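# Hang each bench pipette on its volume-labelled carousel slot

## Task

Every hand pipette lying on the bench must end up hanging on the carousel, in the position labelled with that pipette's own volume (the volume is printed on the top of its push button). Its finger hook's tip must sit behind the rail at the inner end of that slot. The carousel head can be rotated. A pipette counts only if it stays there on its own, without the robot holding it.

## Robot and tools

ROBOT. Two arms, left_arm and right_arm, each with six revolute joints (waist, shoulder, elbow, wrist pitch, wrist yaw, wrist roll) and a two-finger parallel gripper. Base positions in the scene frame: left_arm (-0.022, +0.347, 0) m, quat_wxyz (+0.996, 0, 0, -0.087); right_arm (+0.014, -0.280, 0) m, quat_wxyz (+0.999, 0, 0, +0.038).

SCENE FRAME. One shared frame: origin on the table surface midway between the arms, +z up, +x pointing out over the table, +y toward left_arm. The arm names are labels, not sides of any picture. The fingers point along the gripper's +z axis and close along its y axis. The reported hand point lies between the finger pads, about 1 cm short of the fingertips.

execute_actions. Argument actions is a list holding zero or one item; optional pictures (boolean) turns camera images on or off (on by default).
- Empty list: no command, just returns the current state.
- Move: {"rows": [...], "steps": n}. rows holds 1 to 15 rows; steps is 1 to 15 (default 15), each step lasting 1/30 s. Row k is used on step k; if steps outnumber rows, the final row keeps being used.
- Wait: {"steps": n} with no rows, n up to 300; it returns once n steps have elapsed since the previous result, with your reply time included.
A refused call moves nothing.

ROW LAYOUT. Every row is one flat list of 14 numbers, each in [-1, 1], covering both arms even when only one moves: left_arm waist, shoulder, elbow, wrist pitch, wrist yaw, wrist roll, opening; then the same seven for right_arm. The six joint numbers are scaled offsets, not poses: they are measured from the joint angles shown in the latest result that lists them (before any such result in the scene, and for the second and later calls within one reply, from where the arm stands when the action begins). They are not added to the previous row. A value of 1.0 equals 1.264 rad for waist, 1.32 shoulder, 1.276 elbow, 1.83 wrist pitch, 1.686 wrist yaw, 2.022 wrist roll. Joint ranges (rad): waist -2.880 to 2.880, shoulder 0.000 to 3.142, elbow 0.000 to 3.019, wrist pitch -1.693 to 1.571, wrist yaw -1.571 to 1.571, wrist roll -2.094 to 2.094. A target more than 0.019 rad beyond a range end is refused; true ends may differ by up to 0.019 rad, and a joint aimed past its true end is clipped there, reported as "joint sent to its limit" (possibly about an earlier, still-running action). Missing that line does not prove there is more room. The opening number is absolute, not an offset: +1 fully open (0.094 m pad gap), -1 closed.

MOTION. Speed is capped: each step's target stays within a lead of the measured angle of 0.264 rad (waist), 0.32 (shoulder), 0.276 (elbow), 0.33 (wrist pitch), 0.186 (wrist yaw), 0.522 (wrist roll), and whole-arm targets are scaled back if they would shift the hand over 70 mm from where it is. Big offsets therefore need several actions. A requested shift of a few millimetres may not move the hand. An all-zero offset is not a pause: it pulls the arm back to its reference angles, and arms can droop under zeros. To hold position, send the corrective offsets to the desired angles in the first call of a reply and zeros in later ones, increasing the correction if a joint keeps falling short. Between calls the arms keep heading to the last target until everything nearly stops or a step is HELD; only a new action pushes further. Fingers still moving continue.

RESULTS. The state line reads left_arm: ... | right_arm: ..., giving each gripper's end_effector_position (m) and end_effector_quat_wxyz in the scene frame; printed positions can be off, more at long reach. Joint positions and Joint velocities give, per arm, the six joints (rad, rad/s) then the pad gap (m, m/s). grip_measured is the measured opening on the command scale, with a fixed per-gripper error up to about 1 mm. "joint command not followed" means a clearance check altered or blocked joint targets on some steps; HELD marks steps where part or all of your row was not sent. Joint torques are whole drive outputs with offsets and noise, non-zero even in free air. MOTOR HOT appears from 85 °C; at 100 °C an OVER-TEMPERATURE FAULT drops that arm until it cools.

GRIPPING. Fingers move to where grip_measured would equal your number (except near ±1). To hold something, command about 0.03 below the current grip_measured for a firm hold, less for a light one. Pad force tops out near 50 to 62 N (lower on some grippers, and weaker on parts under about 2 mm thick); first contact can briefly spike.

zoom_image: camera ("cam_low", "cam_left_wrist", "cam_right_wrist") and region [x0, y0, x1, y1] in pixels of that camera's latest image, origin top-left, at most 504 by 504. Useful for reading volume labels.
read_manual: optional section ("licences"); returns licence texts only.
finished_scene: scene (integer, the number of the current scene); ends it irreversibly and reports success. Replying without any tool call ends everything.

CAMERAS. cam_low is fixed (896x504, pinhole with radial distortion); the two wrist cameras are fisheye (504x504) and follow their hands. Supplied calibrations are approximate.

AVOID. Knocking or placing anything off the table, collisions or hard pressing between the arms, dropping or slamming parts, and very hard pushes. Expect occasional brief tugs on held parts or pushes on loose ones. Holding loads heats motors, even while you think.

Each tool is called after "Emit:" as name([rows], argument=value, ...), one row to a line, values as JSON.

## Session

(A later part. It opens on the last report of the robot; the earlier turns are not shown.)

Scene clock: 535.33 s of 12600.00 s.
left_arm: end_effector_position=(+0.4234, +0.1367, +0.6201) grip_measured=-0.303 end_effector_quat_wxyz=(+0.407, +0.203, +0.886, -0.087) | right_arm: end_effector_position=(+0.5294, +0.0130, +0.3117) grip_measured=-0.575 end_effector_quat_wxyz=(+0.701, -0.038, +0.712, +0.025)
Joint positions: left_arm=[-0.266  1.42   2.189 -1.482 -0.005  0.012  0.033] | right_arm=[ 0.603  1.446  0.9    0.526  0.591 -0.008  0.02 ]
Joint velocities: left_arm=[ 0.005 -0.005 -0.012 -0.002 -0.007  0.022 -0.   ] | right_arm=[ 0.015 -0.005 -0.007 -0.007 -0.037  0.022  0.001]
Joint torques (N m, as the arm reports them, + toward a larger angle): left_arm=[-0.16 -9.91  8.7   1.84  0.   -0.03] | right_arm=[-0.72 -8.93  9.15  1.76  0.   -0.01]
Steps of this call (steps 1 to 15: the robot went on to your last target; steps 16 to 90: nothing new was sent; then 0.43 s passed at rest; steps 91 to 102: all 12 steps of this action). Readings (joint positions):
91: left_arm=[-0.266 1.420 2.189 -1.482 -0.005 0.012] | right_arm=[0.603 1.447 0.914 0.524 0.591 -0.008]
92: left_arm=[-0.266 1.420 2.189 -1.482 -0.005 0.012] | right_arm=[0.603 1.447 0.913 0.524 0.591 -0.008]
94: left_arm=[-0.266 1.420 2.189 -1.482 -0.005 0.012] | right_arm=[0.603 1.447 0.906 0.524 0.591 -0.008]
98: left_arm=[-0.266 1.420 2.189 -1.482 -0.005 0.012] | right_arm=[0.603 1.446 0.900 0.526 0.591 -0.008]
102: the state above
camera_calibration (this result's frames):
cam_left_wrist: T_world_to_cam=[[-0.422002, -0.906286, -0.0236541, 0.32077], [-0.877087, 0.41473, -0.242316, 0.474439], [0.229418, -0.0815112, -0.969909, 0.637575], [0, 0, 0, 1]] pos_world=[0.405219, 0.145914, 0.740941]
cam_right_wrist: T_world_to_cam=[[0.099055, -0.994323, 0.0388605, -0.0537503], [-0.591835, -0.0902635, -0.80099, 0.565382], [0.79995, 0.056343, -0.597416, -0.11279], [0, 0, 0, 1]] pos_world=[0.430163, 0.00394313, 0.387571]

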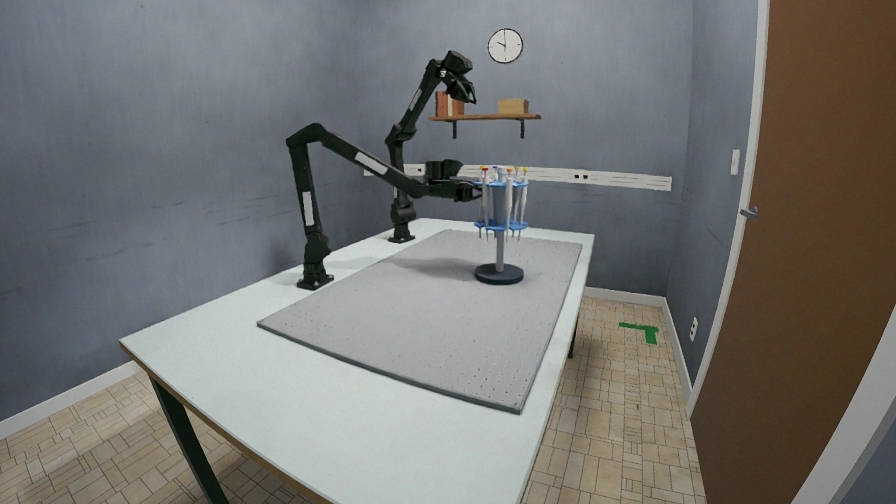

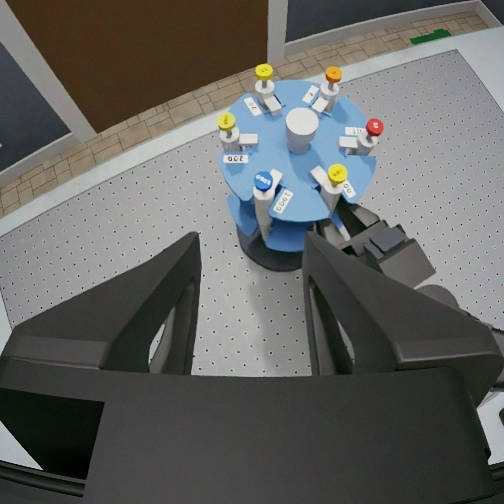

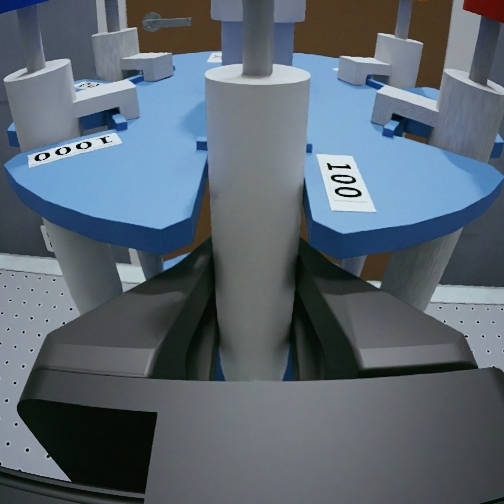

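Emit:
execute_actions([
  {"rows":[[0,0,0.015,0,0,0,-0.3,0,0,0.01,0,0,0,-0.55],[0,0,0.015,0,0,0,-0.3,0,0,0.01,0,0,0,-0.45],[0,0,0.015,0,0,0,-0.3,0,0,0.01,0,0,0,-0.3],[0,0,0.015,0,0,0,-0.3,0,0,0.01,0,0,0,-0.2]],"steps":12},
], pictures=false)

Emit:
execute_actions([
  {"rows":[[0,0,0,0,0,0,-0.3,0.012,-0.02,-0.012,0,0.007,0,-0.2],[0,0,0,0,0,0,-0.3,0.024,-0.04,-0.025,0,0.016,0,-0.2],[0,0,0,0,0,0,-0.3,0.036,-0.06,-0.04,0,0.025,0,-0.2],[0,0,0,0,0,0,-0.3,0.05,-0.08,-0.055,0,0.034,0,-0.2],[0,0,0,0,0,0,-0.3,0.063,-0.1,-0.07,-0.006,0.044,0,-0.2],[0,0,0,0,0,0,-0.3,0.076,-0.12,-0.085,-0.01,0.053,0,-0.2],[0,0,0,0,0,0,-0.3,0.09,-0.145,-0.1,-0.016,0.062,0,-0.2]],"steps":15},
])

Emit:
zoom_image(camera="cam_left_wrist", region=[210, 60, 410, 260])

Scene clock: 540.70 s of 12600.00 s.
left_arm: end_effector_position=(+0.4234, +0.1367, +0.6201) grip_measured=-0.303 end_effector_quat_wxyz=(+0.407, +0.203, +0.886, -0.087) | right_arm: end_effector_position=(+0.5294, +0.0130, +0.3117) grip_measured=-0.203 end_effector_quat_wxyz=(+0.701, -0.038, +0.712, +0.025)
Joint positions: left_arm=[-0.266  1.42   2.189 -1.482 -0.005  0.012  0.033] | right_arm=[ 0.603  1.446  0.9    0.526  0.591 -0.008  0.037]
Joint velocities: left_arm=[-0.005 -0.015  0.002 -0.017  0.007 -0.022 -0.001] | right_arm=[-0.015 -0.005 -0.002 -0.002  0.007  0.007 -0.   ]
Joint torques (N m, as the arm reports them, + toward a larger angle): left_arm=[-0.19 -9.88  8.72  1.9   0.   -0.05] | right_arm=[-0.55 -9.   10.71  1.86  0.01 -0.01]
Steps of this call (steps 1 to 15: the robot went on to your last target; steps 16 to 90: nothing new was sent; then 1.97 s passed at rest; steps 91 to 102: all 12 steps of this action). Readings (joint positions):
91: left_arm=[-0.266 1.420 2.189 -1.482 -0.005 0.012] | right_arm=[0.603 1.446 0.900 0.526 0.591 -0.008]
92: left_arm=[-0.266 1.420 2.189 -1.482 -0.005 0.012] | right_arm=[0.603 1.446 0.900 0.526 0.591 -0.008]
94: left_arm=[-0.266 1.420 2.189 -1.482 -0.005 0.012] | right_arm=[0.603 1.446 0.900 0.526 0.591 -0.008]
98: left_arm=[-0.266 1.420 2.189 -1.482 -0.005 0.012] | right_arm=[0.603 1.446 0.900 0.526 0.591 -0.008]
102: the state above

Scene clock: 541.20 s of 12600.00 s.
left_arm: end_effector_position=(+0.4234, +0.1367, +0.6201) grip_measured=-0.303 end_effector_quat_wxyz=(+0.407, +0.203, +0.886, -0.087) | right_arm: end_effector_position=(+0.4480, +0.0063, +0.3390) grip_measured=-0.203 end_effector_quat_wxyz=(+0.713, -0.033, +0.700, +0.040)
Joint positions: left_arm=[-0.266  1.42   2.189 -1.482 -0.005  0.012  0.033] | right_arm=[ 0.72   1.242  0.76   0.506  0.694 -0.008  0.037]
Joint velocities: left_arm=[-0.005 -0.005 -0.002 -0.002  0.051  0.037 -0.   ] | right_arm=[-0.005  0.005 -0.017  0.002 -0.022  0.007 -0.   ]
Joint torques (N m, as the arm reports them, + toward a larger angle): left_arm=[-0.2  -9.93  7.28  1.86  0.   -0.04] | right_arm=[-0.53 -5.48 11.11  1.43  0.04 -0.01]
Steps of this call (steps 1 to 15: all 15 steps of this action). Readings (joint positions):
1: left_arm=[-0.266 1.420 2.189 -1.482 -0.005 0.012] | right_arm=[0.603 1.446 0.898 0.526 0.594 -0.008]
2: left_arm=[-0.266 1.420 2.189 -1.482 -0.005 0.012] | right_arm=[0.604 1.441 0.893 0.526 0.605 -0.008]
4: left_arm=[-0.266 1.420 2.189 -1.482 -0.005 0.012] | right_arm=[0.613 1.419 0.864 0.526 0.632 -0.008]
8: left_arm=[-0.266 1.420 2.189 -1.482 -0.005 0.012] | right_arm=[0.674 1.319 0.779 0.511 0.689 -0.008]
15: the state above
camera_calibration (this result's frames):
cam_left_wrist: T_world_to_cam=[[-0.422002, -0.906286, -0.0236541, 0.32077], [-0.877087, 0.41473, -0.242316, 0.474439], [0.229418, -0.0815112, -0.969909, 0.637575], [0, 0, 0, 1]] pos_world=[0.405219, 0.145914, 0.740941]
cam_right_wrist: T_world_to_cam=[[0.112215, -0.99361, 0.0121174, -0.0501922], [-0.563803, -0.0737061, -0.822614, 0.533135], [0.818251, 0.0854779, -0.568471, -0.0491338], [0, 0, 0, 1]] pos_world=[0.346419, -0.00637627, 0.411241]

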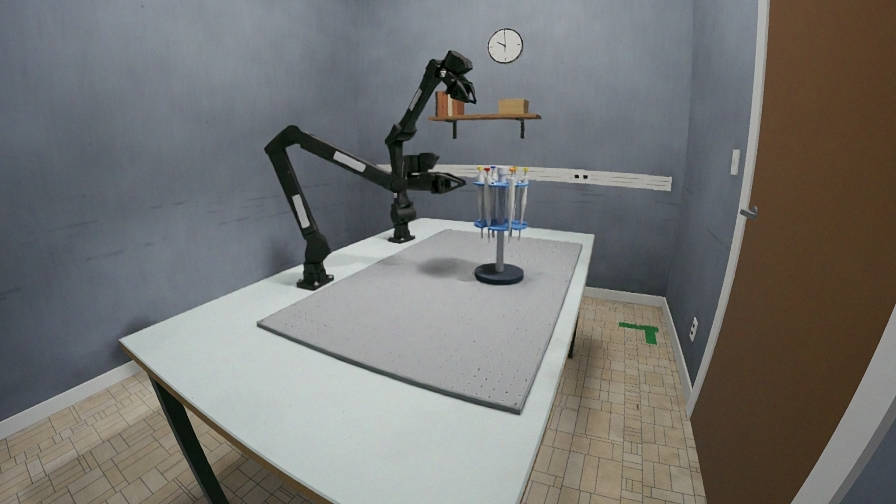

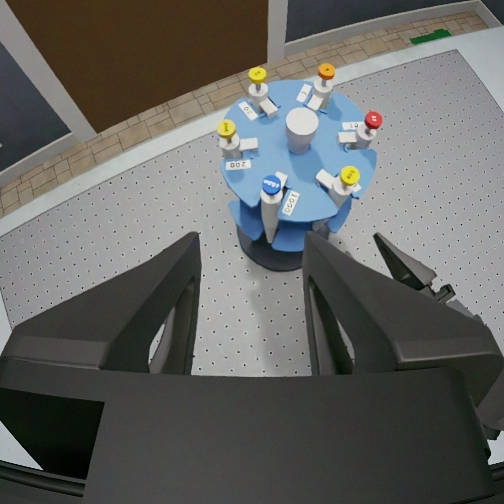

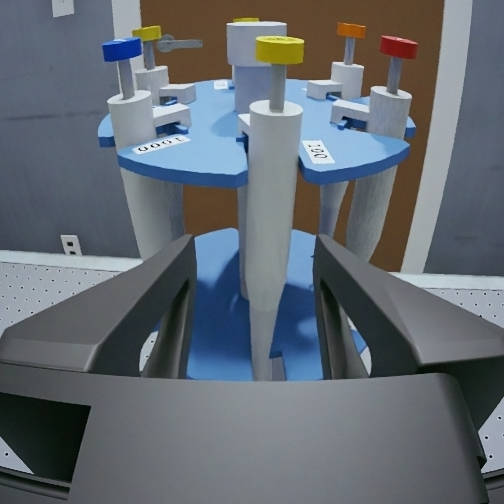

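Region (210, 60, 410, 260) of cam_left_wrist's 504x504 image, scaled by 2.520, with more detail than that image has.

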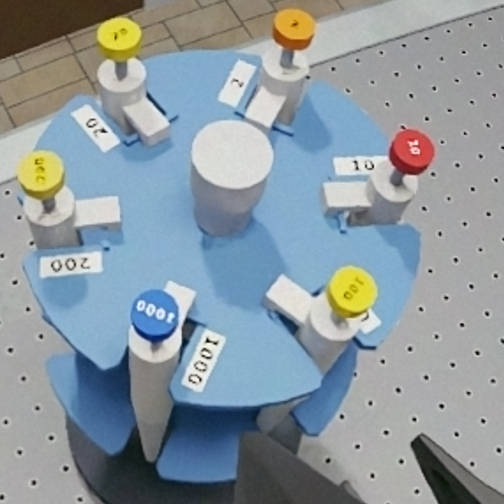

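Possibly swinging; re-look.

Emit:
execute_actions([
  {"steps":30},
])

Emit:
zoom_image(camera="cam_left_wrist", region=[210, 60, 410, 260])

Scene clock: 542.27 s of 12600.00 s.
left_arm: end_effector_position=(+0.4234, +0.1367, +0.6201) grip_measured=-0.303 end_effector_quat_wxyz=(+0.407, +0.203, +0.886, -0.087) | right_arm: end_effector_position=(+0.4481, +0.0065, +0.3385) grip_measured=-0.203 end_effector_quat_wxyz=(+0.712, -0.033, +0.700, +0.039)
Joint positions: left_arm=[-0.266  1.42   2.189 -1.482 -0.005  0.012  0.033] | right_arm=[ 0.72   1.242  0.76   0.505  0.694 -0.008  0.037]
Joint velocities: left_arm=[-0.015 -0.015 -0.002 -0.002  0.007 -0.037 -0.   ] | right_arm=[-0.005  0.005 -0.007 -0.007  0.066  0.051  0.   ]
Joint torques (N m, as the arm reports them, + toward a larger angle): left_arm=[-0.22 -9.87  7.23  1.85  0.   -0.03] | right_arm=[-0.83 -5.89 11.    1.41  0.05 -0.01]
Steps of this call (steps 1 to 15: the robot went on to your last target; steps 16 to 32: nothing new was sent). Readings (joint positions):
1: left_arm=[-0.266 1.420 2.189 -1.482 -0.005 0.012] | right_arm=[0.720 1.242 0.760 0.506 0.694 -0.008]
2: left_arm=[-0.266 1.420 2.189 -1.482 -0.005 0.012] | right_arm=[0.720 1.242 0.760 0.505 0.694 -0.008]
4: left_arm=[-0.266 1.420 2.189 -1.482 -0.005 0.012] | right_arm=[0.720 1.242 0.760 0.505 0.694 -0.008]
8: left_arm=[-0.266 1.420 2.189 -1.482 -0.005 0.012] | right_arm=[0.720 1.242 0.760 0.505 0.694 -0.008]
32: the state above
All arms were judged still, so your last target was given up. Only a new action makes them travel on or press farther. Fingers that are still opening or closing keep moving.
camera_calibration (this result's frames):
cam_left_wrist: T_world_to_cam=[[-0.422002, -0.906286, -0.0236541, 0.32077], [-0.877087, 0.41473, -0.242316, 0.474439], [0.229418, -0.0815112, -0.969909, 0.637575], [0, 0, 0, 1]] pos_world=[0.405219, 0.145914, 0.740941]
cam_right_wrist: T_world_to_cam=[[0.112229, -0.993596, 0.0130817, -0.0504156], [-0.56468, -0.0746032, -0.821931, 0.532941], [0.817644, 0.0848572, -0.569437, -0.0489343], [0, 0, 0, 1]] pos_world=[0.34661, -0.00618124, 0.410835]

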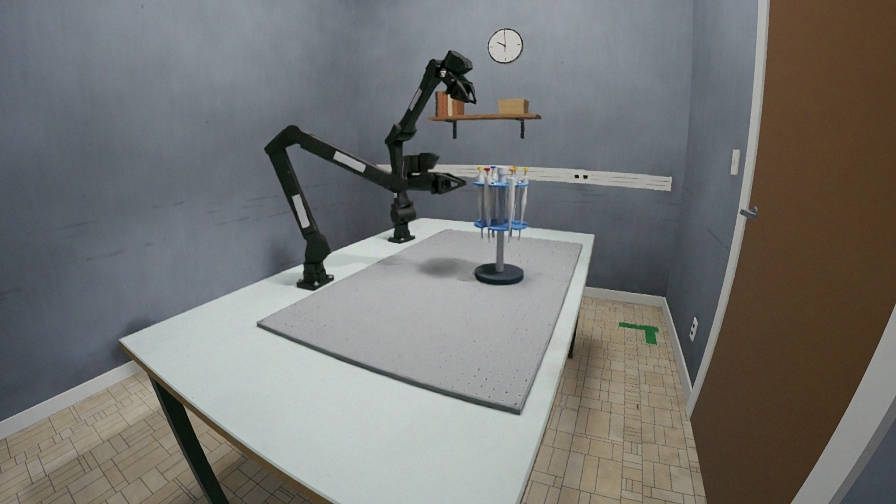

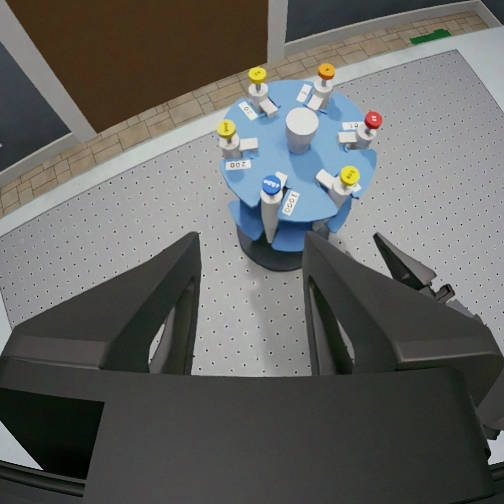

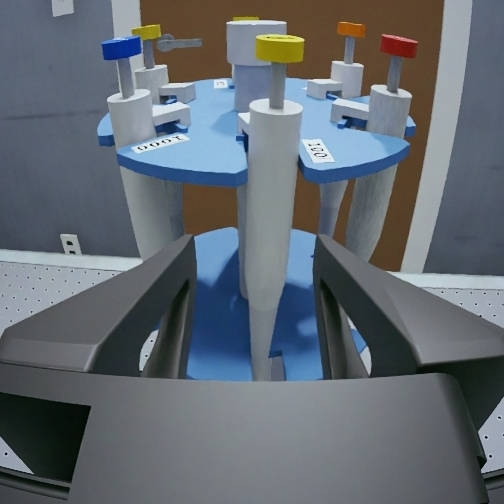

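Region (210, 60, 410, 260) of cam_left_wrist's 504x504 image, scaled by 2.520, with more detail than that image has.

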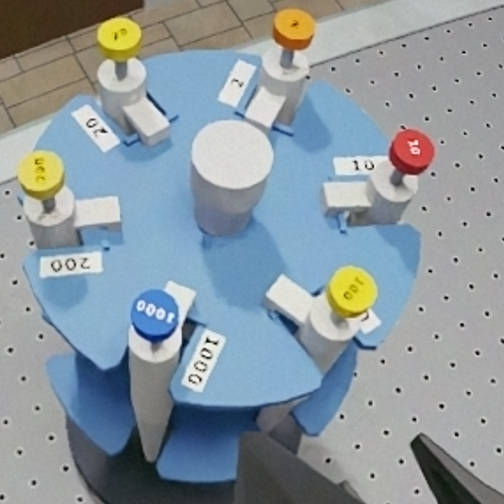

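Emit:
zoom_image(camera="cam_right_wrist", region=[180, 60, 380, 200])

Region (180, 60, 380, 200) of cam_right_wrist's 504x504 image, scaled by 2.520, with more detail than that image has; it fills the top 353 rows of this view, and the rest is white.

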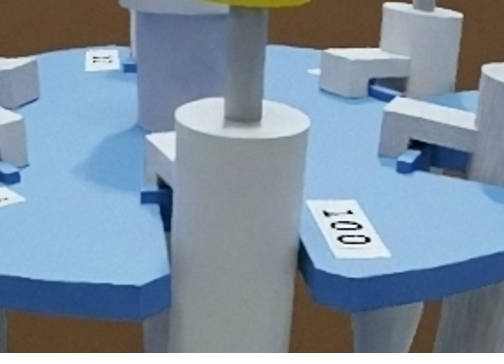

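Hook tip is behind the rail.

Emit:
finished_scene(scene=2)

The scene is finished: the task was done.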